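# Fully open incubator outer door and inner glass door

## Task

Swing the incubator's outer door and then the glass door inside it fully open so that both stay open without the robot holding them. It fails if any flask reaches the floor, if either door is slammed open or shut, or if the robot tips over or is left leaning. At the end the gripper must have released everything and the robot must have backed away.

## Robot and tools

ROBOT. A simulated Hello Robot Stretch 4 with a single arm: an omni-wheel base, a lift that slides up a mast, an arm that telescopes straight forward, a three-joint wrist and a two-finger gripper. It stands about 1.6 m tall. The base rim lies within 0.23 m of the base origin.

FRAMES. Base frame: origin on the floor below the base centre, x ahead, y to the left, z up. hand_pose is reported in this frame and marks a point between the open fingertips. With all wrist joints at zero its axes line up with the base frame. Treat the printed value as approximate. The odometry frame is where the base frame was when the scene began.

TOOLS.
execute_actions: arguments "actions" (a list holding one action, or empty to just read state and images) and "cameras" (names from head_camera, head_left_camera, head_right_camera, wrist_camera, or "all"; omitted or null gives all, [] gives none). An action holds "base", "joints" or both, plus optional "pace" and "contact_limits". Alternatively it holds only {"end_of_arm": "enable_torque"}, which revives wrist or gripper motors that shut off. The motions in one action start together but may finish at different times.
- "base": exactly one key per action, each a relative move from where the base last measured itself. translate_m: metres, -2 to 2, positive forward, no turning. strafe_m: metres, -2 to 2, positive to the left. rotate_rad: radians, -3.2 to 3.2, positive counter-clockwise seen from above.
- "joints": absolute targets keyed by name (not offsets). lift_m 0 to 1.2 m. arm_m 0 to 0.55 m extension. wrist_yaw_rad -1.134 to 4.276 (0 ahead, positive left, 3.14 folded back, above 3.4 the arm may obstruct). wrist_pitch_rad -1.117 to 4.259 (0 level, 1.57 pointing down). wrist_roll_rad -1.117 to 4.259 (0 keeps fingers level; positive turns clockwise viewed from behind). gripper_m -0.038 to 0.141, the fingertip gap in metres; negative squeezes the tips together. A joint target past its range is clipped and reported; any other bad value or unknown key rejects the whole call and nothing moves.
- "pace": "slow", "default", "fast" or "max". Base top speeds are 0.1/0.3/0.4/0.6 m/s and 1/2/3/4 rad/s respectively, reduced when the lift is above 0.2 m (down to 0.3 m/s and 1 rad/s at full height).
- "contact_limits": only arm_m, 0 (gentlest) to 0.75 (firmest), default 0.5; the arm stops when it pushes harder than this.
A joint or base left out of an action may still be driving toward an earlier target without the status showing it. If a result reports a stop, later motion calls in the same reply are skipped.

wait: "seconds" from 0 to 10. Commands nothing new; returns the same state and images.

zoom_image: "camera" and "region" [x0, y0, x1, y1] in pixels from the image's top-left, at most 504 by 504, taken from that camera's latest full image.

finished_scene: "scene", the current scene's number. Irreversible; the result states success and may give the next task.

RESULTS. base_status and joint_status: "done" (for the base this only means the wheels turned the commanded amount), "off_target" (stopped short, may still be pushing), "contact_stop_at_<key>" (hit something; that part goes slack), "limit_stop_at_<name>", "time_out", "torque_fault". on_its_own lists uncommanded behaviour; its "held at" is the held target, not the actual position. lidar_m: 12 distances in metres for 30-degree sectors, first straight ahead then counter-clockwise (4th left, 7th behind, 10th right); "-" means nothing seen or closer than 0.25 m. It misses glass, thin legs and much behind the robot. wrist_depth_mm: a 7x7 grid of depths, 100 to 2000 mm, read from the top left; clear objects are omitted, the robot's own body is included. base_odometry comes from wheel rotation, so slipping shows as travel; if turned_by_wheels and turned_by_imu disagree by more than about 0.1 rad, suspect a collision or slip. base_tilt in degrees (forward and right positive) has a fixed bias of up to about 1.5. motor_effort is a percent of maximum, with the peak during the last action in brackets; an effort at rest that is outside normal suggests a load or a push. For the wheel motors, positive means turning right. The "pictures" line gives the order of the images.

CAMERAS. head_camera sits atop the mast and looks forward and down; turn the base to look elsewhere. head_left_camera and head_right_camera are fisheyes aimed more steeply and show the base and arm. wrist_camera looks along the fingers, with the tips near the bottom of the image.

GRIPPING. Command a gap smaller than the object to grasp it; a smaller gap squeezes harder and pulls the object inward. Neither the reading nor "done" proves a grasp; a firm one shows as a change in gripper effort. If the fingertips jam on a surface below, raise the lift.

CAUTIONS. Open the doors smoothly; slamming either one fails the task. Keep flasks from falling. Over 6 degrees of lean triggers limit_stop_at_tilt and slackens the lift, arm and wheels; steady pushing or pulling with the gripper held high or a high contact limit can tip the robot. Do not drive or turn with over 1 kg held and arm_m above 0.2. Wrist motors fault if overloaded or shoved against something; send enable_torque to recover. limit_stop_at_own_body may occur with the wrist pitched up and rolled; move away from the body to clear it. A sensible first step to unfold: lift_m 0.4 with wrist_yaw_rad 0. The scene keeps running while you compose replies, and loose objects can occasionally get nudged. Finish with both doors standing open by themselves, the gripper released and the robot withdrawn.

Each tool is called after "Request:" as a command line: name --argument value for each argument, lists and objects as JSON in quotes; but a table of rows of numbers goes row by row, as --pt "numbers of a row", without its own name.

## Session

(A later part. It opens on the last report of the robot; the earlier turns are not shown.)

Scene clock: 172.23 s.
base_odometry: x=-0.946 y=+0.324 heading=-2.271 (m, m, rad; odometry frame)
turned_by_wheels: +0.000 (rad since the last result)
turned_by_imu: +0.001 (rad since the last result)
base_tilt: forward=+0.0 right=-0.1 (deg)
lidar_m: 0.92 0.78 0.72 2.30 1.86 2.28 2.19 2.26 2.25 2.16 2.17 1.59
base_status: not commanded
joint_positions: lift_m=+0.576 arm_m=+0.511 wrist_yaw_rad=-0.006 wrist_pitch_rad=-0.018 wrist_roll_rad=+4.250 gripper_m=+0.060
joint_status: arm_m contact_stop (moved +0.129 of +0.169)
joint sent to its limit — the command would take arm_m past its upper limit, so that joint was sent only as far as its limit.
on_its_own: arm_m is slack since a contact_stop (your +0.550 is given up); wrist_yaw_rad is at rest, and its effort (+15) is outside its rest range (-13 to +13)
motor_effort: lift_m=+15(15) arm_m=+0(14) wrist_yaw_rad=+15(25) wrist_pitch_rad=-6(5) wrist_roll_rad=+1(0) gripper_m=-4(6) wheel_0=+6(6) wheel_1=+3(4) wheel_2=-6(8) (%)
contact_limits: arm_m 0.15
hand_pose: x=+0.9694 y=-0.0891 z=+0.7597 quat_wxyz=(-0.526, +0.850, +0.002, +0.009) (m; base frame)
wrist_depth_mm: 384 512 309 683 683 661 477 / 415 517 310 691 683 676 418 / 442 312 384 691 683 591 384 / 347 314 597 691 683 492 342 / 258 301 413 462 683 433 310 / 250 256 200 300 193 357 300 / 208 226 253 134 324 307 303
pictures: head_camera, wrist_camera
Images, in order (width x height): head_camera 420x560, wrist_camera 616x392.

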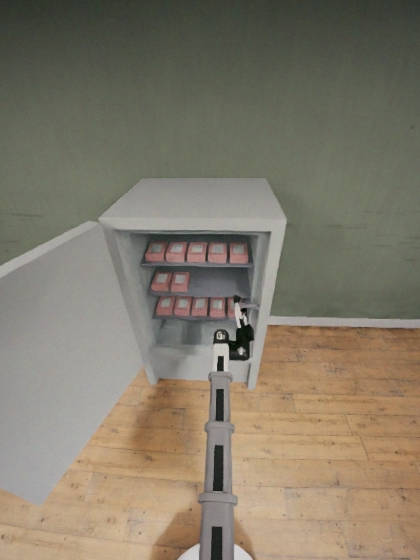

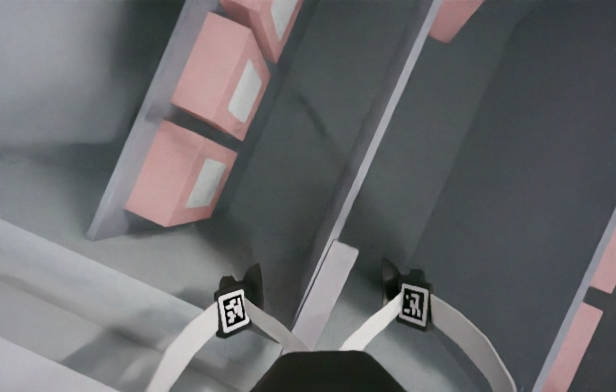

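Request:
execute_actions --actions '[{"base":{"strafe_m":0.012},"joints":{"arm_m":0.38}}]' --cameras '[]'

Request:
execute_actions --actions '[{"joints":{"wrist_roll_rad":1.57}}]' --cameras '[]'

Request:
execute_actions --actions '[{"joints":{"arm_m":0.503},"pace":"slow","contact_limits":{"arm_m":0.3}}]' --cameras '[]'

Request:
execute_actions --actions '[{"joints":{"gripper_m":-0.035}}]' --cameras '["wrist_camera"]'

Request:
execute_actions --actions '[{"joints":{"wrist_roll_rad":1.2}}]' --cameras '["wrist_camera"]'

Scene clock: 175.37 s.
base_odometry: x=-0.936 y=+0.316 heading=-2.271 (m, m, rad; odometry frame)
turned_by_wheels: +0.000 (rad since the last result)
turned_by_imu: +0.001 (rad since the last result)
base_tilt: forward=+0.0 right=+0.1 (deg)
lidar_m: 0.90 0.78 0.68 2.29 1.84 2.30 2.17 2.26 2.26 2.13 2.16 1.57
base_status: done
joint_positions: lift_m=+0.576 arm_m=+0.381 wrist_yaw_rad=+0.000 wrist_pitch_rad=-0.017 wrist_roll_rad=+4.250 gripper_m=+0.060
joint_status: all done
motor_effort: lift_m=+15(15) arm_m=-7(8) wrist_yaw_rad=-2(15) wrist_pitch_rad=-6(8) wrist_roll_rad=+0(1) gripper_m=-4(4) wheel_0=-1(5) wheel_1=-1(8) wheel_2=+0(5) (%)
hand_pose: x=+0.8406 y=-0.0874 z=+0.7595 quat_wxyz=(-0.526, +0.850, +0.005, +0.007) (m; base frame)
wrist_depth_mm: 392 512 683 517 768 668 477 / 415 564 466 820 809 707 427 / 445 627 452 820 809 585 433 / 387 559 452 820 820 492 574 / 353 384 466 647 750 449 564 / 338 336 198 382 193 430 525 / 946 338 334 140 379 410 480
pictures: none
No camera images: the call's "cameras" was empty. Leave "cameras" out to get every camera's image.

Scene clock: 177.50 s.
base_odometry: x=-0.936 y=+0.316 heading=-2.271 (m, m, rad; odometry frame)
turned_by_wheels: +0.000 (rad since the last result)
turned_by_imu: +0.001 (rad since the last result)
base_tilt: forward=+0.0 right=-0.2 (deg)
lidar_m: 0.90 0.79 0.70 2.29 1.85 2.29 2.20 2.26 2.24 2.15 2.16 1.58
base_status: not commanded
joint_positions: lift_m=+0.576 arm_m=+0.381 wrist_yaw_rad=+0.000 wrist_pitch_rad=-0.017 wrist_roll_rad=+1.570 gripper_m=+0.060
joint_status: all done
motor_effort: lift_m=+15(15) arm_m=-7(7) wrist_yaw_rad=-2(2) wrist_pitch_rad=-5(6) wrist_roll_rad=-2(6) gripper_m=-4(3) wheel_0=-1(1) wheel_1=-1(1) wheel_2=+0(0) (%)
hand_pose: x=+0.8406 y=-0.0874 z=+0.7595 quat_wxyz=(+0.707, +0.707, -0.006, +0.006) (m; base frame)
wrist_depth_mm: 976 946 960 931 946 931 917 / 946 931 931 931 931 327 327 / 332 332 330 330 329 353 375 / 387 384 445 382 480 445 508 / 480 445 661 798 699 647 535 / 477 580 200 820 193 647 535 / 473 580 634 138 732 433 544
pictures: none
No camera images: the call's "cameras" was empty. Leave "cameras" out to get every camera's image.

Scene clock: 180.00 s.
base_odometry: x=-0.936 y=+0.316 heading=-2.271 (m, m, rad; odometry frame)
turned_by_wheels: +0.000 (rad since the last result)
turned_by_imu: +0.001 (rad since the last result)
base_tilt: forward=+0.1 right=-0.1 (deg)
lidar_m: 0.90 0.78 0.70 2.30 1.87 2.30 2.19 2.27 2.25 2.17 2.16 1.58
base_status: not commanded
joint_positions: lift_m=+0.576 arm_m=+0.502 wrist_yaw_rad=+0.000 wrist_pitch_rad=-0.017 wrist_roll_rad=+1.570 gripper_m=+0.060
joint_status: all done
motor_effort: lift_m=+15(15) arm_m=+7(9) wrist_yaw_rad=-2(2) wrist_pitch_rad=-8(7) wrist_roll_rad=-2(1) gripper_m=-4(4) wheel_0=-1(1) wheel_1=-1(1) wheel_2=+0(0) (%)
contact_limits: arm_m 0.3
hand_pose: x=+0.9610 y=-0.0874 z=+0.7595 quat_wxyz=(+0.707, +0.707, -0.006, +0.006) (m; base frame)
wrist_depth_mm: 820 820 809 809 210 208 207 / 213 211 210 210 208 209 208 / 251 263 259 252 258 256 256 / 262 293 488 258 597 329 488 / 442 355 668 691 699 314 480 / 436 347 199 699 194 319 488 / 433 324 640 138 699 312 492
pictures: none
No camera images: the call's "cameras" was empty. Leave "cameras" out to get every camera's image.

Scene clock: 181.63 s.
base_odometry: x=-0.936 y=+0.316 heading=-2.271 (m, m, rad; odometry frame)
turned_by_wheels: +0.000 (rad since the last result)
turned_by_imu: +0.001 (rad since the last result)
base_tilt: forward=+0.0 right=+0.0 (deg)
lidar_m: 0.91 0.78 0.69 2.28 1.85 2.30 2.19 2.28 2.25 2.17 2.17 1.59
base_status: not commanded
joint_positions: lift_m=+0.576 arm_m=+0.503 wrist_yaw_rad=+0.004 wrist_pitch_rad=-0.018 wrist_roll_rad=+1.570 gripper_m=-0.034
joint_status: all done
motor_effort: lift_m=+15(15) arm_m=+3(7) wrist_yaw_rad=-12(12) wrist_pitch_rad=-4(7) wrist_roll_rad=-1(2) gripper_m=-30(31) wheel_0=-2(2) wheel_1=-2(2) wheel_2=+3(3) (%)
hand_pose: x=+0.9622 y=-0.0863 z=+0.7598 quat_wxyz=(+0.707, +0.707, -0.005, +0.008) (m; base frame)
wrist_depth_mm: 820 820 809 208 207 206 206 / 211 210 209 207 207 207 204 / 255 260 258 254 256 254 254 / 262 296 500 257 603 332 469 / 439 351 676 691 691 312 484 / 436 345 469 205 182 312 488 / 430 303 569 152 699 310 488
pictures: wrist_camera
Images, in order (width x height): wrist_camera 616x392.

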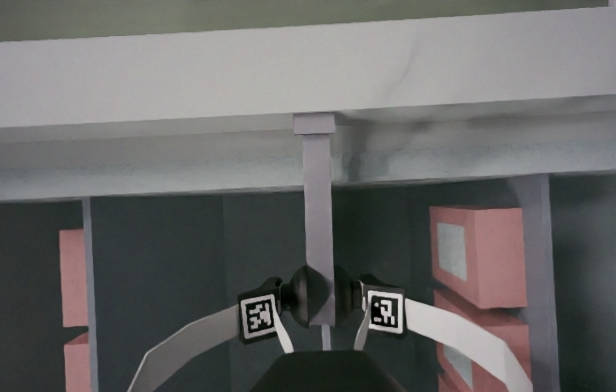

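Scene clock: 182.40 s.
base_odometry: x=-0.936 y=+0.316 heading=-2.271 (m, m, rad; odometry frame)
turned_by_wheels: +0.000 (rad since the last result)
turned_by_imu: +0.000 (rad since the last result)
base_tilt: forward=+0.0 right=+0.1 (deg)
lidar_m: 0.91 0.79 0.70 2.29 1.86 2.29 2.19 2.27 2.26 2.16 2.18 1.59
base_status: not commanded
joint_positions: lift_m=+0.576 arm_m=+0.503 wrist_yaw_rad=+0.001 wrist_pitch_rad=-0.018 wrist_roll_rad=+1.204 gripper_m=-0.034
joint_status: all done
motor_effort: lift_m=+15(15) arm_m=+3(2) wrist_yaw_rad=-5(13) wrist_pitch_rad=-6(3) wrist_roll_rad=-12(16) gripper_m=-28(30) wheel_0=-2(2) wheel_1=-2(2) wheel_2=+2(3) (%)
hand_pose: x=+0.9620 y=-0.0871 z=+0.7598 quat_wxyz=(+0.824, +0.566, -0.007, +0.006) (m; base frame)
wrist_depth_mm: 251 211 208 209 809 798 820 / 262 259 246 208 207 207 798 / 445 319 260 258 216 206 206 / 445 332 647 591 257 255 254 / 462 373 707 512 699 355 255 / 320 404 180 216 181 314 477 / 319 379 699 137 394 294 473
pictures: wrist_camera
Images, in order (width x height): wrist_camera 616x392.

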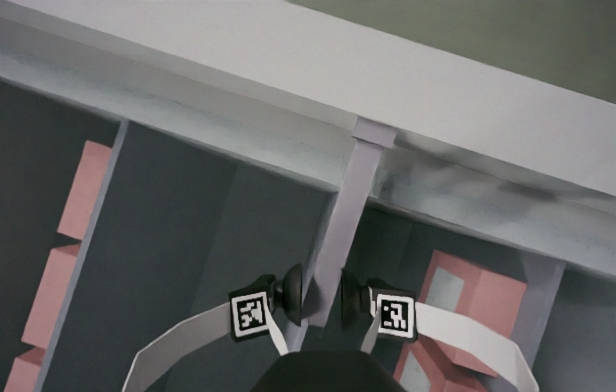

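Request:
execute_actions --actions '[{"joints":{"wrist_roll_rad":0.7}}]' --cameras '["wrist_camera","head_camera"]'

Scene clock: 184.10 s.
base_odometry: x=-0.936 y=+0.316 heading=-2.270 (m, m, rad; odometry frame)
turned_by_wheels: +0.001 (rad since the last result)
turned_by_imu: +0.002 (rad since the last result)
base_tilt: forward=+0.1 right=-0.2 (deg)
lidar_m: 0.91 0.78 0.68 2.29 1.88 2.30 2.19 2.27 2.26 2.17 2.14 1.57
base_status: not commanded
joint_positions: lift_m=+0.576 arm_m=+0.503 wrist_yaw_rad=+0.008 wrist_pitch_rad=-0.011 wrist_roll_rad=+0.703 gripper_m=-0.034
joint_status: all done
on_its_own: wrist_yaw_rad is at rest, and its effort (-26) is outside its rest range (-13 to +13)
motor_effort: lift_m=+17(17) arm_m=+3(3) wrist_yaw_rad=-26(27) wrist_pitch_rad=-23(24) wrist_roll_rad=-8(16) gripper_m=-28(31) wheel_0=+7(7) wheel_1=+4(3) wheel_2=+5(5) (%)
hand_pose: x=+0.9626 y=-0.0850 z=+0.7575 quat_wxyz=(+0.939, +0.344, -0.004, +0.006) (m; base frame)
wrist_depth_mm: 384 466 286 254 204 778 788 / 445 315 343 254 206 204 778 / 480 315 504 439 255 203 204 / 319 418 707 699 255 223 203 / 362 634 715 359 402 254 208 / 517 707 182 224 183 255 255 / 580 421 707 126 322 303 256
pictures: head_camera, wrist_camera
Images, in order (width x height): head_camera 420x560, wrist_camera 616x392.

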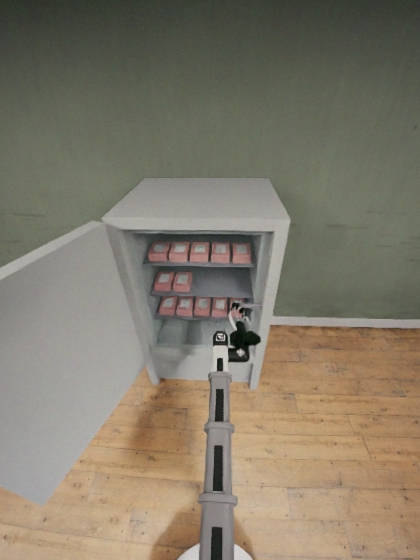

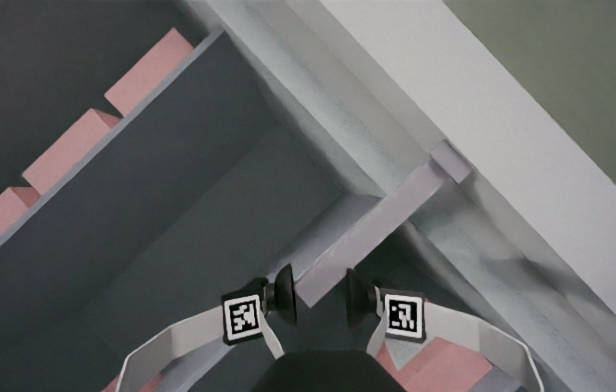

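Request:
execute_actions --actions '[{"joints":{"gripper_m":0.06,"arm_m":0.42}}]' --cameras '[]'

Request:
execute_actions --actions '[{"base":{"strafe_m":0.065},"joints":{"wrist_roll_rad":0}}]' --cameras '[]'

Request:
execute_actions --actions '[{"joints":{"arm_m":0.55},"pace":"slow","contact_limits":{"arm_m":0.12}}]' --cameras '["wrist_camera","head_camera"]'

Scene clock: 187.10 s.
base_odometry: x=-0.936 y=+0.316 heading=-2.271 (m, m, rad; odometry frame)
turned_by_wheels: -0.001 (rad since the last result)
turned_by_imu: +0.000 (rad since the last result)
base_tilt: forward=+0.1 right=+0.0 (deg)
lidar_m: 0.90 0.78 0.70 2.29 1.86 2.28 2.19 2.27 2.26 2.16 2.16 1.58
base_status: not commanded
joint_positions: lift_m=+0.576 arm_m=+0.421 wrist_yaw_rad=+0.000 wrist_pitch_rad=-0.017 wrist_roll_rad=+0.700 gripper_m=+0.060
joint_status: all done
motor_effort: lift_m=+17(17) arm_m=-7(9) wrist_yaw_rad=-2(38) wrist_pitch_rad=-7(27) wrist_roll_rad=-1(7) gripper_m=-5(31) wheel_0=+0(12) wheel_1=-1(6) wheel_2=+0(7) (%)
hand_pose: x=+0.8807 y=-0.0874 z=+0.7594 quat_wxyz=(+0.939, +0.343, -0.008, +0.003) (m; base frame)
wrist_depth_mm: 379 466 338 289 891 904 878 / 433 549 397 336 287 891 878 / 512 580 469 342 287 878 878 / 603 399 778 778 324 289 878 / 399 597 778 535 336 294 287 / 488 778 198 778 195 338 287 / 603 668 778 138 397 336 336
pictures: none
No camera images: the call's "cameras" was empty. Leave "cameras" out to get every camera's image.

Scene clock: 188.33 s.
base_odometry: x=-0.887 y=+0.274 heading=-2.271 (m, m, rad; odometry frame)
turned_by_wheels: +0.000 (rad since the last result)
turned_by_imu: +0.000 (rad since the last result)
base_tilt: forward=+0.1 right=-0.2 (deg)
lidar_m: 0.92 0.72 0.63 2.31 1.80 2.28 2.20 2.28 2.33 2.24 2.16 0.95
base_status: done
joint_positions: lift_m=+0.576 arm_m=+0.421 wrist_yaw_rad=+0.000 wrist_pitch_rad=-0.017 wrist_roll_rad=+0.000 gripper_m=+0.060
joint_status: all done
motor_effort: lift_m=+17(17) arm_m=-7(7) wrist_yaw_rad=-2(2) wrist_pitch_rad=-7(6) wrist_roll_rad=-1(5) gripper_m=-4(4) wheel_0=+1(10) wheel_1=-1(8) wheel_2=+0(1) (%)
hand_pose: x=+0.8807 y=-0.0874 z=+0.7594 quat_wxyz=(+1.000, +0.000, -0.009, +0.000) (m; base frame)
wrist_depth_mm: 554 621 615 615 424 334 286 / 402 399 397 407 415 334 285 / 525 691 768 778 569 336 286 / 544 759 788 778 597 338 286 / 402 402 661 585 407 324 286 / 539 732 197 741 194 336 286 / 452 436 410 139 436 327 285
pictures: none
No camera images: the call's "cameras" was empty. Leave "cameras" out to get every camera's image.

Scene clock: 190.07 s.
base_odometry: x=-0.886 y=+0.274 heading=-2.271 (m, m, rad; odometry frame)
turned_by_wheels: +0.000 (rad since the last result)
turned_by_imu: +0.002 (rad since the last result)
base_tilt: forward=-0.1 right=+0.0 (deg)
lidar_m: 0.92 0.72 0.64 2.30 1.80 2.27 2.20 2.27 2.31 2.24 2.17 0.97
base_status: not commanded
joint_positions: lift_m=+0.576 arm_m=+0.493 wrist_yaw_rad=-0.011 wrist_pitch_rad=-0.018 wrist_roll_rad=+0.000 gripper_m=+0.060
joint_status: arm_m contact_stop (moved +0.072 of +0.129)
joint sent to its limit — the command would take arm_m past its upper limit, so that joint was sent only as far as its limit.
on_its_own: arm_m is slack since a contact_stop (your +0.550 is given up); wrist_yaw_rad is at rest, and its effort (+29) is outside its rest range (-13 to +13)
motor_effort: lift_m=+17(17) arm_m=+0(18) wrist_yaw_rad=+29(46) wrist_pitch_rad=-4(6) wrist_roll_rad=-1(1) gripper_m=-3(4) wheel_0=+6(6) wheel_1=+3(4) wheel_2=-7(9) (%)
contact_limits: arm_m 0.12
hand_pose: x=+0.9513 y=-0.0905 z=+0.7596 quat_wxyz=(+1.000, +0.000, -0.009, -0.005) (m; base frame)
wrist_depth_mm: 330 329 329 327 327 271 249 / 364 373 387 402 410 274 251 / 530 691 723 707 554 278 253 / 554 715 715 723 574 283 257 / 330 345 394 449 340 268 236 / 544 707 198 715 192 268 251 / 452 436 413 136 430 268 267
pictures: head_camera, wrist_camera
Images, in order (width x height): head_camera 420x560, wrist_camera 616x392.

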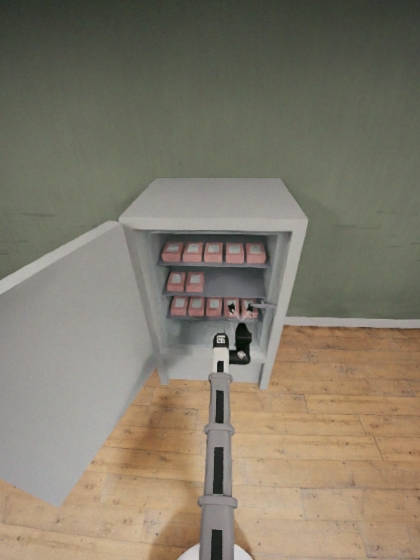

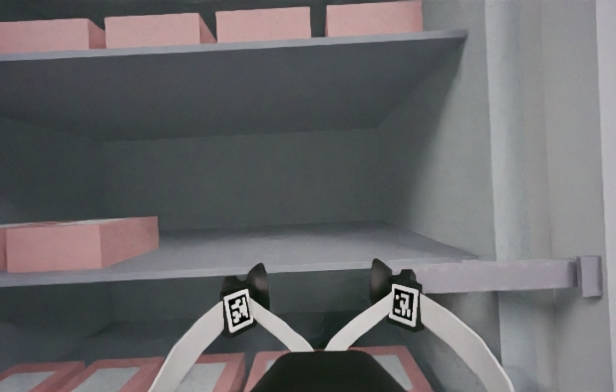

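Request:
execute_actions --actions '[{"base":{"strafe_m":0.03},"joints":{"arm_m":0.47}}]' --cameras '[]'

Request:
execute_actions --actions '[{"joints":{"arm_m":0.51},"pace":"slow","contact_limits":{"arm_m":0.25}}]' --cameras '["wrist_camera"]'

Request:
execute_actions --actions '[{"base":{"strafe_m":-0.04},"pace":"slow"}]' --cameras '["wrist_camera","head_camera"]'

Scene clock: 195.93 s.
base_odometry: x=-0.863 y=+0.255 heading=-2.271 (m, m, rad; odometry frame)
turned_by_wheels: +0.000 (rad since the last result)
turned_by_imu: +0.001 (rad since the last result)
base_tilt: forward=-0.1 right=-0.2 (deg)
lidar_m: 0.91 0.68 0.63 2.31 1.77 2.27 2.19 2.27 2.34 2.26 2.17 0.94
base_status: done
joint_positions: lift_m=+0.576 arm_m=+0.471 wrist_yaw_rad=+0.000 wrist_pitch_rad=-0.017 wrist_roll_rad=+0.000 gripper_m=+0.060
joint_status: all done
motor_effort: lift_m=+17(17) arm_m=-7(9) wrist_yaw_rad=-1(28) wrist_pitch_rad=-7(6) wrist_roll_rad=+0(1) gripper_m=-4(4) wheel_0=+2(9) wheel_1=-1(8) wheel_2=+0(6) (%)
hand_pose: x=+0.9306 y=-0.0875 z=+0.7595 quat_wxyz=(+1.000, +0.000, -0.009, +0.000) (m; base frame)
wrist_depth_mm: 473 554 368 347 343 320 285 / 364 375 387 404 418 345 286 / 504 661 741 723 627 351 287 / 508 699 732 741 723 357 286 / 353 353 473 445 402 314 281 / 492 683 198 732 193 343 289 / 449 439 402 139 407 315 287
pictures: none
No camera images: the call's "cameras" was empty. Leave "cameras" out to get every camera's image.

Scene clock: 197.47 s.
base_odometry: x=-0.863 y=+0.255 heading=-2.271 (m, m, rad; odometry frame)
turned_by_wheels: +0.000 (rad since the last result)
turned_by_imu: +0.000 (rad since the last result)
base_tilt: forward=+0.0 right=-0.2 (deg)
lidar_m: 0.90 0.69 0.60 2.30 1.78 2.27 2.18 2.29 2.36 2.26 2.17 0.96
base_status: not commanded
joint_positions: lift_m=+0.576 arm_m=+0.509 wrist_yaw_rad=+0.000 wrist_pitch_rad=-0.017 wrist_roll_rad=+0.000 gripper_m=+0.060
joint_status: all done
motor_effort: lift_m=+17(17) arm_m=+8(8) wrist_yaw_rad=-1(0) wrist_pitch_rad=-6(5) wrist_roll_rad=+0(1) gripper_m=-3(4) wheel_0=+2(1) wheel_1=-1(1) wheel_2=+0(0) (%)
contact_limits: arm_m 0.25
hand_pose: x=+0.9680 y=-0.0875 z=+0.7595 quat_wxyz=(+1.000, +0.000, -0.009, +0.000) (m; base frame)
wrist_depth_mm: 315 314 310 309 307 301 248 / 359 375 389 402 421 345 249 / 504 654 691 691 627 351 249 / 500 691 699 691 699 357 249 / 319 315 392 359 392 312 250 / 473 676 198 691 194 303 253 / 449 439 404 138 404 315 255
pictures: wrist_camera
Images, in order (width x height): wrist_camera 616x392.

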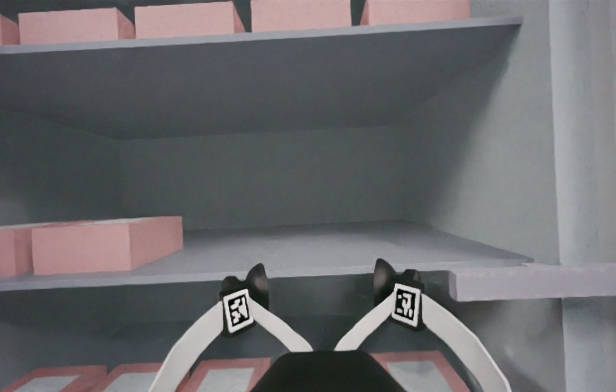

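Scene clock: 198.93 s.
base_odometry: x=-0.894 y=+0.280 heading=-2.269 (m, m, rad; odometry frame)
turned_by_wheels: +0.002 (rad since the last result)
turned_by_imu: +0.003 (rad since the last result)
base_tilt: forward=+0.1 right=+0.1 (deg)
lidar_m: 0.92 0.73 0.66 2.32 1.81 2.29 2.18 2.28 2.30 2.21 2.16 0.96
base_status: done
joint_positions: lift_m=+0.576 arm_m=+0.509 wrist_yaw_rad=+0.010 wrist_pitch_rad=-0.017 wrist_roll_rad=+0.000 gripper_m=+0.060
joint_status: not commanded
on_its_own: wrist_yaw_rad is at rest, and its effort (-32) is outside its rest range (-13 to +13)
motor_effort: lift_m=+17(17) arm_m=+8(8) wrist_yaw_rad=-32(32) wrist_pitch_rad=-5(6) wrist_roll_rad=-1(1) gripper_m=-6(6) wheel_0=+14(14) wheel_1=+8(6) wheel_2=+5(5) (%)
hand_pose: x=+0.9689 y=-0.0844 z=+0.7595 quat_wxyz=(+1.000, +0.000, -0.009, +0.005) (m; base frame)
wrist_depth_mm: 319 314 310 309 306 274 244 / 364 373 387 402 413 289 244 / 517 699 699 699 615 293 244 / 530 699 715 691 654 297 245 / 319 345 389 359 343 278 245 / 500 707 195 691 193 249 245 / 480 415 427 140 455 254 245
pictures: head_camera, wrist_camera
Images, in order (width x height): head_camera 420x560, wrist_camera 616x392.

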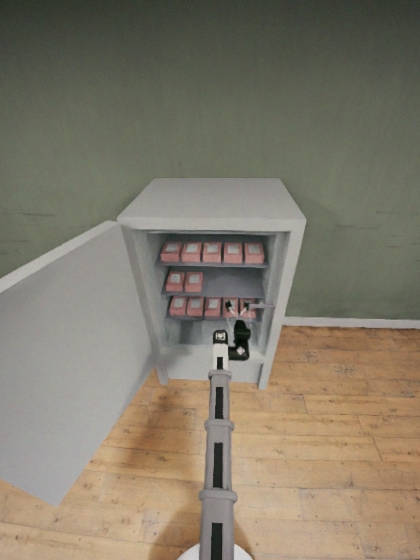

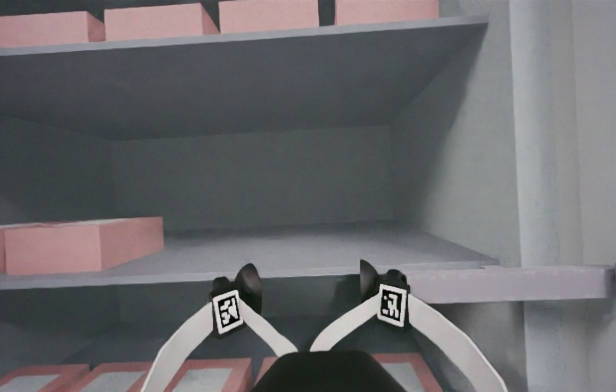

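Request:
execute_actions --actions '[{"base":{"strafe_m":0.025}}]' --cameras '[]'

Request:
execute_actions --actions '[{"joints":{"arm_m":0.55},"pace":"slow","contact_limits":{"arm_m":0.12}}]' --cameras '["wrist_camera"]'

Scene clock: 200.33 s.
base_odometry: x=-0.875 y=+0.264 heading=-2.269 (m, m, rad; odometry frame)
turned_by_wheels: +0.000 (rad since the last result)
turned_by_imu: +0.000 (rad since the last result)
base_tilt: forward=+0.1 right=-0.1 (deg)
lidar_m: 0.90 0.69 0.62 2.30 1.78 2.26 2.18 2.26 2.33 2.24 2.16 0.94
base_status: done
joint_positions: lift_m=+0.576 arm_m=+0.509 wrist_yaw_rad=-0.001 wrist_pitch_rad=-0.017 wrist_roll_rad=+0.000 gripper_m=+0.060
joint_status: not commanded
motor_effort: lift_m=+17(17) arm_m=+8(8) wrist_yaw_rad=+1(32) wrist_pitch_rad=-7(6) wrist_roll_rad=-1(1) gripper_m=-4(6) wheel_0=+1(10) wheel_1=-1(14) wheel_2=-1(5) (%)
hand_pose: x=+0.9679 y=-0.0877 z=+0.7594 quat_wxyz=(+1.000, +0.000, -0.009, -0.001) (m; base frame)
wrist_depth_mm: 314 314 310 309 306 294 248 / 364 375 389 404 424 319 249 / 504 691 699 699 609 322 249 / 517 707 699 683 691 327 251 / 315 325 389 364 345 289 250 / 488 699 199 699 194 276 249 / 466 442 402 135 404 287 251
pictures: none
No camera images: the call's "cameras" was empty. Leave "cameras" out to get every camera's image.

Scene clock: 201.03 s.
base_odometry: x=-0.874 y=+0.265 heading=-2.269 (m, m, rad; odometry frame)
turned_by_wheels: +0.000 (rad since the last result)
turned_by_imu: +0.000 (rad since the last result)
base_tilt: forward=+0.0 right=+0.1 (deg)
lidar_m: 0.92 0.71 0.62 2.29 1.78 2.28 2.19 2.28 2.30 2.25 2.17 0.94
base_status: not commanded
joint_positions: lift_m=+0.576 arm_m=+0.513 wrist_yaw_rad=-0.008 wrist_pitch_rad=-0.018 wrist_roll_rad=+0.000 gripper_m=+0.060
joint_status: arm_m contact_stop (moved +0.004 of +0.041)
joint sent to its limit — the command would take arm_m past its upper limit, so that joint was sent only as far as its limit.
on_its_own: arm_m is slack since a contact_stop (your +0.550 is given up); wrist_yaw_rad is at rest, and its effort (+21) is outside its rest range (-13 to +13)
motor_effort: lift_m=+17(17) arm_m=+0(11) wrist_yaw_rad=+21(22) wrist_pitch_rad=-6(6) wrist_roll_rad=-1(0) gripper_m=-4(5) wheel_0=+3(3) wheel_1=+2(2) wheel_2=-8(8) (%)
contact_limits: arm_m 0.12
hand_pose: x=+0.9717 y=-0.0896 z=+0.7595 quat_wxyz=(+1.000, +0.000, -0.009, -0.004) (m; base frame)
wrist_depth_mm: 310 309 306 307 304 287 247 / 359 377 389 402 421 315 246 / 508 691 699 683 615 319 247 / 525 699 699 699 668 324 247 / 312 329 392 359 340 285 249 / 496 707 193 691 192 210 249 / 473 413 421 137 404 294 249
pictures: wrist_camera
Images, in order (width x height): wrist_camera 616x392.

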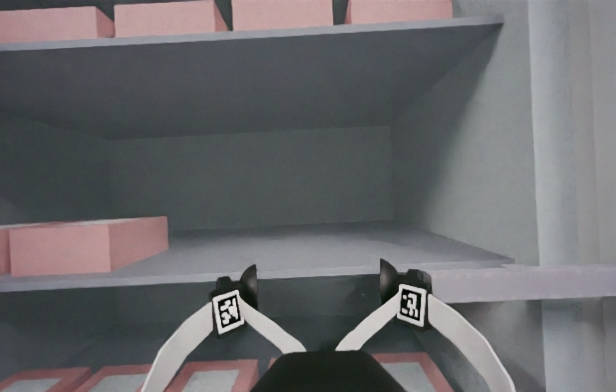

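Request:
execute_actions --actions '[{"joints":{"arm_m":0.44,"gripper_m":0.0,"lift_m":0.62}}]' --cameras '[]'

Request:
execute_actions --actions '[{"base":{"strafe_m":-0.055}}]' --cameras '[]'

Request:
execute_actions --actions '[{"joints":{"arm_m":0.502},"pace":"slow","contact_limits":{"arm_m":0.25}}]' --cameras '["wrist_camera"]'

Request:
execute_actions --actions '[{"joints":{"lift_m":0.56},"pace":"slow"}]' --cameras '["wrist_camera","head_camera"]'

Scene clock: 204.00 s.
base_odometry: x=-0.875 y=+0.264 heading=-2.269 (m, m, rad; odometry frame)
turned_by_wheels: +0.001 (rad since the last result)
turned_by_imu: +0.001 (rad since the last result)
base_tilt: forward=+0.1 right=-0.2 (deg)
lidar_m: 0.91 0.70 0.62 2.32 1.77 2.27 2.17 2.27 2.34 2.25 2.15 0.97
base_status: not commanded
joint_positions: lift_m=+0.620 arm_m=+0.441 wrist_yaw_rad=+0.000 wrist_pitch_rad=-0.017 wrist_roll_rad=+0.000 gripper_m=+0.000
joint_status: all done
motor_effort: lift_m=+23(24) arm_m=-7(6) wrist_yaw_rad=-2(20) wrist_pitch_rad=-8(11) wrist_roll_rad=-1(1) gripper_m=-8(8) wheel_0=+2(3) wheel_1=+1(2) wheel_2=+1(8) (%)
hand_pose: x=+0.9006 y=-0.0875 z=+0.8028 quat_wxyz=(+1.000, +0.000, -0.008, +0.000) (m; base frame)
wrist_depth_mm: 500 535 544 569 544 314 279 / 484 661 379 377 377 319 279 / 427 455 492 530 517 324 285 / 521 759 768 768 699 329 289 / 477 459 676 627 530 334 290 / 384 384 377 193 187 317 279 / 484 615 462 142 504 317 298
pictures: none
No camera images: the call's "cameras" was empty. Leave "cameras" out to get every camera's image.

Scene clock: 205.17 s.
base_odometry: x=-0.917 y=+0.300 heading=-2.269 (m, m, rad; odometry frame)
turned_by_wheels: +0.000 (rad since the last result)
turned_by_imu: +0.000 (rad since the last result)
base_tilt: forward=+0.0 right=-0.1 (deg)
lidar_m: 0.91 0.76 0.67 2.29 1.83 2.29 2.21 2.27 2.28 2.18 2.14 0.95
base_status: done
joint_positions: lift_m=+0.620 arm_m=+0.441 wrist_yaw_rad=+0.000 wrist_pitch_rad=-0.017 wrist_roll_rad=+0.000 gripper_m=+0.000
joint_status: not commanded
motor_effort: lift_m=+23(23) arm_m=-7(7) wrist_yaw_rad=-2(1) wrist_pitch_rad=-7(5) wrist_roll_rad=-1(0) gripper_m=-6(8) wheel_0=-1(11) wheel_1=+2(7) wheel_2=+0(0) (%)
hand_pose: x=+0.9006 y=-0.0875 z=+0.8028 quat_wxyz=(+1.000, +0.000, -0.008, +0.000) (m; base frame)
wrist_depth_mm: 525 539 554 564 397 282 831 / 549 389 379 389 357 287 866 / 427 459 492 530 397 293 854 / 597 759 759 759 436 297 854 / 504 585 683 634 436 300 265 / 384 433 370 193 187 278 265 / 554 621 469 142 418 268 267
pictures: none
No camera images: the call's "cameras" was empty. Leave "cameras" out to get every camera's image.

Scene clock: 207.03 s.
base_odometry: x=-0.917 y=+0.300 heading=-2.269 (m, m, rad; odometry frame)
turned_by_wheels: +0.000 (rad since the last result)
turned_by_imu: +0.001 (rad since the last result)
base_tilt: forward=+0.1 right=-0.1 (deg)
lidar_m: 0.91 0.75 0.68 2.30 1.84 2.28 2.17 2.28 2.28 2.18 2.18 0.95
base_status: not commanded
joint_positions: lift_m=+0.620 arm_m=+0.501 wrist_yaw_rad=+0.000 wrist_pitch_rad=-0.017 wrist_roll_rad=+0.000 gripper_m=+0.000
joint_status: all done
motor_effort: lift_m=+24(24) arm_m=+8(6) wrist_yaw_rad=-2(1) wrist_pitch_rad=-8(6) wrist_roll_rad=-1(0) gripper_m=-7(7) wheel_0=-1(1) wheel_1=+2(2) wheel_2=-1(0) (%)
contact_limits: arm_m 0.25
hand_pose: x=+0.9600 y=-0.0875 z=+0.8028 quat_wxyz=(+1.000, +0.000, -0.008, +0.000) (m; base frame)
wrist_depth_mm: 525 539 549 564 353 257 208 / 322 322 317 317 317 257 208 / 430 459 496 535 394 256 209 / 591 707 715 707 442 256 211 / 539 707 683 634 436 257 215 / 324 353 336 194 187 258 216 / 564 621 539 142 221 220 211
pictures: wrist_camera
Images, in order (width x height): wrist_camera 616x392.

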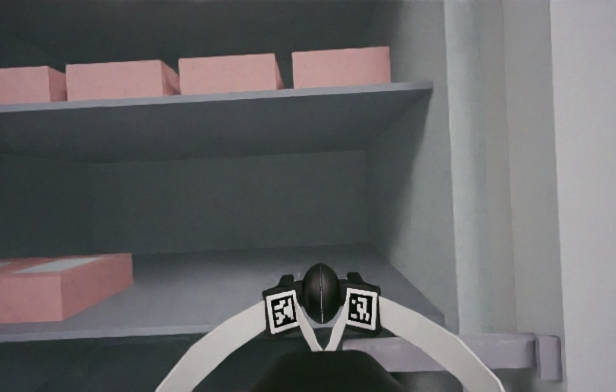

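Scene clock: 208.53 s.
torque_fault: wrist_pitch_rad switched itself off since the last result.
base_odometry: x=-0.917 y=+0.300 heading=-2.269 (m, m, rad; odometry frame)
turned_by_wheels: +0.000 (rad since the last result)
turned_by_imu: +0.000 (rad since the last result)
base_tilt: forward=-0.1 right=-0.2 (deg)
lidar_m: 0.92 0.75 0.67 2.29 1.83 2.28 2.19 2.28 2.28 2.19 2.15 0.95
base_status: not commanded
joint_positions: lift_m=+0.560 arm_m=+0.501 wrist_yaw_rad=-0.001 wrist_pitch_rad=-0.137 wrist_roll_rad=+0.000 gripper_m=+0.000
joint_status: all done
on_its_own: wrist_pitch_rad is off since a torque_fault, until you send "end_of_arm": "enable_torque" (its first target -0.020 is given up)
motor_effort: lift_m=+14(21) arm_m=+7(7) wrist_yaw_rad=+0(6) wrist_pitch_rad=+2(99) wrist_roll_rad=+1(5) gripper_m=-8(7) wheel_0=+0(1) wheel_1=+1(2) wheel_2=-1(2) (%)
hand_pose: x=+0.9573 y=-0.0877 z=+0.7780 quat_wxyz=(+0.998, +0.000, -0.068, +0.000) (m; base frame)
wrist_depth_mm: 512 525 535 535 394 278 226 / 345 345 343 340 338 273 223 / 436 449 466 488 407 270 220 / 585 732 723 715 442 265 216 / 544 707 707 699 452 260 215 / 325 442 334 193 186 247 211 / 580 691 580 143 415 253 219
pictures: head_camera, wrist_camera
Images, in order (width x height): head_camera 420x560, wrist_camera 616x392.

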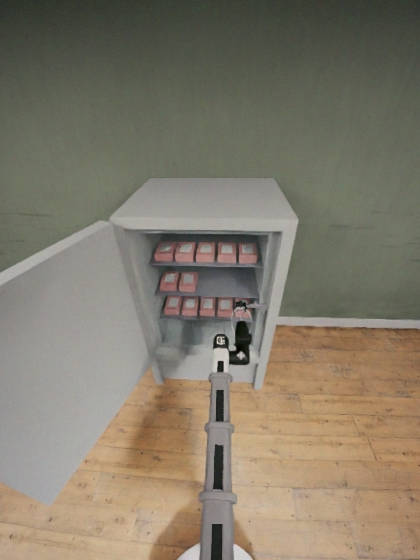

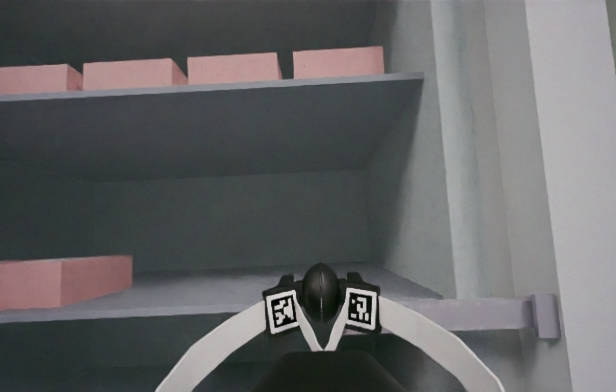

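Request:
execute_actions --actions '[{"end_of_arm":"enable_torque"}]' --cameras '[]'

Request:
execute_actions --actions '[{"joints":{"lift_m":0.6,"arm_m":0.4}}]' --cameras '[]'

Request:
execute_actions --actions '[{"joints":{"lift_m":0.82,"wrist_pitch_rad":0.75,"gripper_m":0.06,"arm_m":0.46}}]' --cameras '["wrist_camera","head_camera"]'

Scene clock: 209.77 s.
base_odometry: x=-0.917 y=+0.300 heading=-2.269 (m, m, rad; odometry frame)
turned_by_wheels: +0.000 (rad since the last result)
turned_by_imu: +0.000 (rad since the last result)
base_tilt: forward=-0.1 right=-0.3 (deg)
lidar_m: 0.89 0.74 0.67 2.29 1.83 2.29 2.20 2.27 2.27 2.20 2.13 0.95
base_status: not commanded
joint_positions: lift_m=+0.560 arm_m=+0.501 wrist_yaw_rad=-0.001 wrist_pitch_rad=-0.137 wrist_roll_rad=+0.000 gripper_m=+0.000
joint_status: not commanded
end_of_arm: enable_torque: each motor that was off is on again
on_its_own: wrist_pitch_rad is held at -0.137, not at its first target -0.020, since a torque_fault
motor_effort: lift_m=+14(14) arm_m=+7(7) wrist_yaw_rad=+1(1) wrist_pitch_rad=-1(1) wrist_roll_rad=+0(0) gripper_m=-7(7) wheel_0=+0(0) wheel_1=+0(1) wheel_2=-1(1) (%)
hand_pose: x=+0.9573 y=-0.0877 z=+0.7780 quat_wxyz=(+0.998, +0.000, -0.068, +0.000) (m; base frame)
wrist_depth_mm: 517 517 521 535 397 279 228 / 347 347 343 342 338 276 224 / 430 445 462 488 407 270 220 / 591 723 715 715 449 265 216 / 535 715 707 707 455 260 216 / 325 445 336 192 186 248 211 / 585 683 580 143 415 251 219
pictures: none
No camera images: the call's "cameras" was empty. Leave "cameras" out to get every camera's image.

Scene clock: 211.07 s.
base_odometry: x=-0.917 y=+0.300 heading=-2.269 (m, m, rad; odometry frame)
turned_by_wheels: +0.000 (rad since the last result)
turned_by_imu: +0.000 (rad since the last result)
base_tilt: forward=-0.1 right=+0.0 (deg)
lidar_m: 0.91 0.74 0.68 2.29 1.85 2.29 2.19 2.27 2.28 2.20 2.15 0.94
base_status: not commanded
joint_positions: lift_m=+0.600 arm_m=+0.401 wrist_yaw_rad=+0.000 wrist_pitch_rad=-0.135 wrist_roll_rad=+0.000 gripper_m=+0.000
joint_status: all done
on_its_own: wrist_pitch_rad is held at -0.137, not at its first target -0.020, since a torque_fault
motor_effort: lift_m=+23(25) arm_m=-7(9) wrist_yaw_rad=-2(0) wrist_pitch_rad=-4(6) wrist_roll_rad=+0(0) gripper_m=-7(6) wheel_0=-1(0) wheel_1=+1(0) wheel_2=-1(1) (%)
hand_pose: x=+0.8581 y=-0.0874 z=+0.8166 quat_wxyz=(+0.998, +0.000, -0.067, +0.000) (m; base frame)
wrist_depth_mm: 449 459 466 477 397 332 960 / 569 615 634 647 410 327 946 / 439 445 439 439 404 319 931 / 539 676 759 798 439 315 891 / 585 820 809 798 455 312 878 / 418 433 480 193 187 306 891 / 585 750 668 142 357 297 866
pictures: none
No camera images: the call's "cameras" was empty. Leave "cameras" out to get every camera's image.

Scene clock: 213.07 s.
base_odometry: x=-0.917 y=+0.300 heading=-2.269 (m, m, rad; odometry frame)
turned_by_wheels: +0.000 (rad since the last result)
turned_by_imu: +0.001 (rad since the last result)
base_tilt: forward=+0.0 right=-0.1 (deg)
lidar_m: 0.91 0.76 0.67 2.30 1.83 2.29 2.20 2.27 2.26 2.19 2.15 0.95
base_status: not commanded
joint_positions: lift_m=+0.820 arm_m=+0.459 wrist_yaw_rad=+0.000 wrist_pitch_rad=+0.751 wrist_roll_rad=+0.000 gripper_m=+0.060
joint_status: all done
motor_effort: lift_m=+24(25) arm_m=+7(7) wrist_yaw_rad=-2(2) wrist_pitch_rad=-3(3) wrist_roll_rad=+1(0) gripper_m=-5(5) wheel_0=+0(0) wheel_1=+0(0) wheel_2=-1(1) (%)
hand_pose: x=+0.8404 y=-0.0874 z=+0.8009 quat_wxyz=(+0.930, +0.000, +0.367, +0.000) (m; base frame)
wrist_depth_mm: 615 676 668 654 402 266 224 / 455 480 517 500 413 287 257 / 407 415 418 421 389 298 1008 / 554 559 554 539 377 336 1182 / 535 535 535 525 469 397 1160 / 585 661 198 647 193 991 1025 / 634 640 634 139 627 904 917
pictures: head_camera, wrist_camera
Images, in order (width x height): head_camera 420x560, wrist_camera 616x392.

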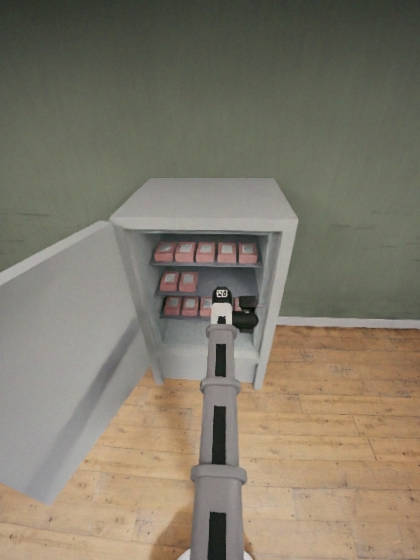

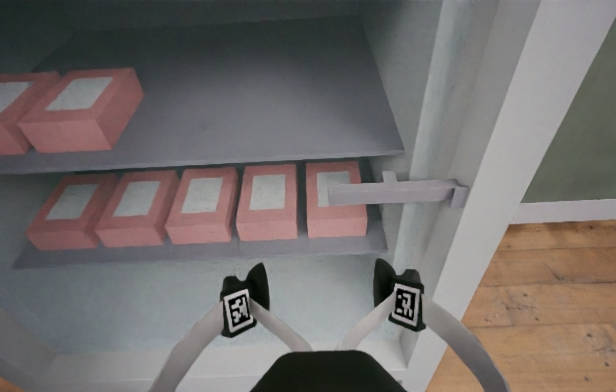

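Request:
zoom_image --camera "wrist_camera" --region '[300,140,500,240]'

Region (300, 140, 500, 240) of wrist_camera's 616x392 image, scaled by 2.520.

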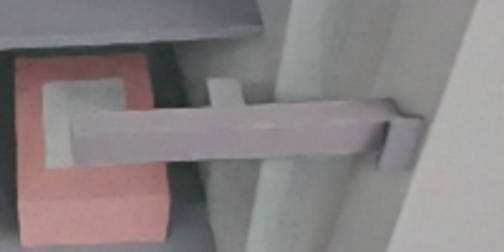

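Request:
execute_actions --actions '[{"base":{"strafe_m":-0.072},"joints":{"arm_m":0.36}}]' --cameras '[]'

Request:
execute_actions --actions '[{"joints":{"lift_m":0.576,"wrist_pitch_rad":-0.017,"wrist_roll_rad":1.57}}]' --cameras '[]'

Request:
execute_actions --actions '[{"joints":{"arm_m":0.5},"pace":"slow","contact_limits":{"arm_m":0.2}}]' --cameras '["wrist_camera"]'

Request:
execute_actions --actions '[{"joints":{"gripper_m":-0.02}}]' --cameras '[]'

Request:
execute_actions --actions '[{"joints":{"wrist_roll_rad":1.1}}]' --cameras '["wrist_camera"]'

Scene clock: 215.97 s.
base_odometry: x=-0.972 y=+0.346 heading=-2.269 (m, m, rad; odometry frame)
turned_by_wheels: +0.000 (rad since the last result)
turned_by_imu: +0.001 (rad since the last result)
base_tilt: forward=+0.1 right=-0.2 (deg)
lidar_m: 0.91 0.83 0.74 2.30 1.90 2.31 2.18 2.28 2.21 2.12 2.16 1.57
base_status: done
joint_positions: lift_m=+0.820 arm_m=+0.361 wrist_yaw_rad=+0.000 wrist_pitch_rad=+0.752 wrist_roll_rad=+0.000 gripper_m=+0.060
joint_status: all done
motor_effort: lift_m=+24(24) arm_m=-7(4) wrist_yaw_rad=-2(2) wrist_pitch_rad=-3(5) wrist_roll_rad=+1(1) gripper_m=-4(4) wheel_0=-1(8) wheel_1=+1(7) wheel_2=-1(0) (%)
hand_pose: x=+0.7429 y=-0.0874 z=+0.8009 quat_wxyz=(+0.930, +0.000, +0.367, +0.000) (m; base frame)
wrist_depth_mm: 661 691 661 621 320 917 904 / 484 521 521 484 370 1008 1008 / 647 654 654 597 413 1138 1182 / 603 597 603 591 512 1308 1255 / 683 768 750 723 591 1182 1182 / 699 707 198 683 194 1042 1025 / 854 891 931 139 946 917 931
pictures: none
No camera images: the call's "cameras" was empty. Leave "cameras" out to get every camera's image.

Scene clock: 218.07 s.
base_odometry: x=-0.972 y=+0.346 heading=-2.269 (m, m, rad; odometry frame)
turned_by_wheels: +0.000 (rad since the last result)
turned_by_imu: +0.001 (rad since the last result)
base_tilt: forward=+0.1 right=-0.1 (deg)
lidar_m: 0.91 0.83 0.73 2.30 1.94 2.29 2.19 2.26 2.21 2.12 2.15 1.57
base_status: not commanded
joint_positions: lift_m=+0.576 arm_m=+0.361 wrist_yaw_rad=+0.000 wrist_pitch_rad=-0.014 wrist_roll_rad=+1.570 gripper_m=+0.060
joint_status: all done
motor_effort: lift_m=+15(22) arm_m=-7(7) wrist_yaw_rad=-2(2) wrist_pitch_rad=-6(10) wrist_roll_rad=+0(4) gripper_m=-4(3) wheel_0=-2(1) wheel_1=+0(0) wheel_2=-1(0) (%)
hand_pose: x=+0.8206 y=-0.0874 z=+0.7587 quat_wxyz=(+0.707, +0.707, -0.005, +0.005) (m; base frame)
wrist_depth_mm: 960 960 946 946 960 946 917 / 960 946 960 946 946 946 931 / 960 960 960 946 349 347 345 / 353 349 349 359 397 399 397 / 442 591 603 831 676 676 530 / 477 580 199 831 194 647 535 / 480 574 647 138 559 452 539
pictures: none
No camera images: the call's "cameras" was empty. Leave "cameras" out to get every camera's image.

Scene clock: 220.73 s.
base_odometry: x=-0.972 y=+0.346 heading=-2.269 (m, m, rad; odometry frame)
turned_by_wheels: +0.000 (rad since the last result)
turned_by_imu: +0.001 (rad since the last result)
base_tilt: forward=+0.1 right=+0.0 (deg)
lidar_m: 0.91 0.83 0.75 2.30 1.91 2.32 2.19 2.27 2.21 2.11 2.16 1.58
base_status: not commanded
joint_positions: lift_m=+0.576 arm_m=+0.499 wrist_yaw_rad=+0.000 wrist_pitch_rad=-0.014 wrist_roll_rad=+1.570 gripper_m=+0.060
joint_status: all done
motor_effort: lift_m=+15(15) arm_m=+7(5) wrist_yaw_rad=-2(1) wrist_pitch_rad=-8(9) wrist_roll_rad=+0(0) gripper_m=-4(5) wheel_0=-1(1) wheel_1=+0(0) wheel_2=+0(0) (%)
contact_limits: arm_m 0.2
hand_pose: x=+0.9581 y=-0.0874 z=+0.7587 quat_wxyz=(+0.707, +0.707, -0.005, +0.005) (m; base frame)
wrist_depth_mm: 831 831 820 809 820 809 809 / 831 809 820 809 820 809 798 / 214 213 212 212 211 211 210 / 213 236 264 215 262 257 259 / 265 264 492 262 597 319 492 / 439 351 199 699 195 319 496 / 455 329 647 138 699 317 488
pictures: wrist_camera
Images, in order (width x height): wrist_camera 616x392.

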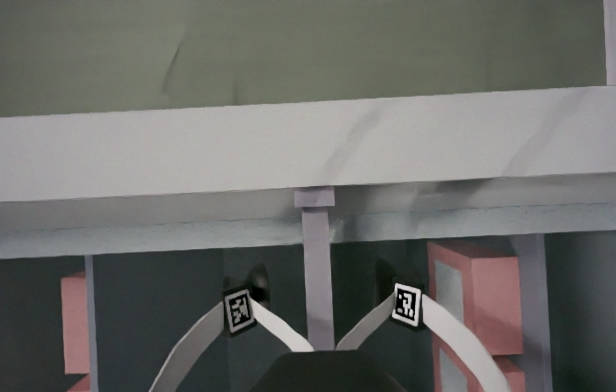

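Scene clock: 222.27 s.
base_odometry: x=-0.972 y=+0.346 heading=-2.269 (m, m, rad; odometry frame)
turned_by_wheels: +0.000 (rad since the last result)
turned_by_imu: +0.001 (rad since the last result)
base_tilt: forward=-0.1 right=-0.1 (deg)
lidar_m: 0.90 0.82 0.74 2.32 1.89 2.30 2.18 2.27 2.20 2.12 2.15 1.57
base_status: not commanded
joint_positions: lift_m=+0.576 arm_m=+0.499 wrist_yaw_rad=+0.002 wrist_pitch_rad=-0.016 wrist_roll_rad=+1.570 gripper_m=-0.019
joint_status: all done
motor_effort: lift_m=+15(15) arm_m=+4(7) wrist_yaw_rad=-9(9) wrist_pitch_rad=-4(5) wrist_roll_rad=+0(0) gripper_m=-24(23) wheel_0=-1(1) wheel_1=+0(0) wheel_2=+1(1) (%)
hand_pose: x=+0.9588 y=-0.0868 z=+0.7591 quat_wxyz=(+0.707, +0.707, -0.005, +0.006) (m; base frame)
wrist_depth_mm: 820 809 809 809 809 809 798 / 820 820 809 820 820 809 809 / 213 211 211 210 211 209 208 / 213 258 262 219 260 259 257 / 264 294 530 260 683 324 473 / 439 349 477 204 183 317 488 / 452 306 627 135 707 315 496
pictures: none
No camera images: the call's "cameras" was empty. Leave "cameras" out to get every camera's image.

Scene clock: 223.10 s.
base_odometry: x=-0.972 y=+0.346 heading=-2.269 (m, m, rad; odometry frame)
turned_by_wheels: +0.000 (rad since the last result)
turned_by_imu: +0.000 (rad since the last result)
base_tilt: forward=+0.1 right=-0.1 (deg)
lidar_m: 0.91 0.83 0.75 2.32 1.92 2.29 2.19 2.27 2.21 2.13 2.16 1.57
base_status: not commanded
joint_positions: lift_m=+0.576 arm_m=+0.499 wrist_yaw_rad=-0.001 wrist_pitch_rad=-0.016 wrist_roll_rad=+1.104 gripper_m=-0.019
joint_status: all done
motor_effort: lift_m=+15(15) arm_m=+4(4) wrist_yaw_rad=+0(9) wrist_pitch_rad=-4(4) wrist_roll_rad=-12(13) gripper_m=-26(26) wheel_0=-2(1) wheel_1=-1(1) wheel_2=+1(2) (%)
hand_pose: x=+0.9585 y=-0.0876 z=+0.7592 quat_wxyz=(+0.851, +0.524, -0.007, +0.004) (m; base frame)
wrist_depth_mm: 213 213 831 820 809 809 798 / 265 211 212 211 809 798 809 / 430 263 262 211 210 820 809 / 459 330 262 262 211 209 209 / 466 389 707 260 259 260 208 / 324 459 183 220 183 259 257 / 324 455 707 140 370 287 462
pictures: wrist_camera
Images, in order (width x height): wrist_camera 616x392.

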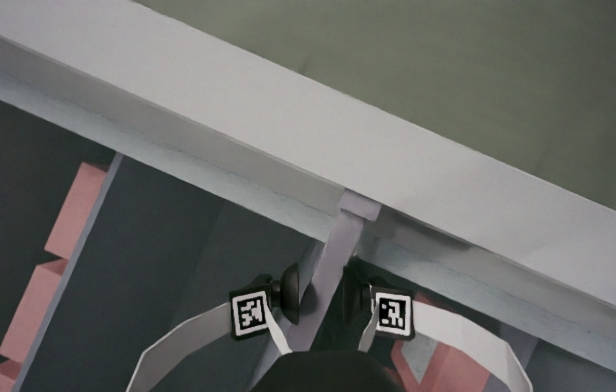

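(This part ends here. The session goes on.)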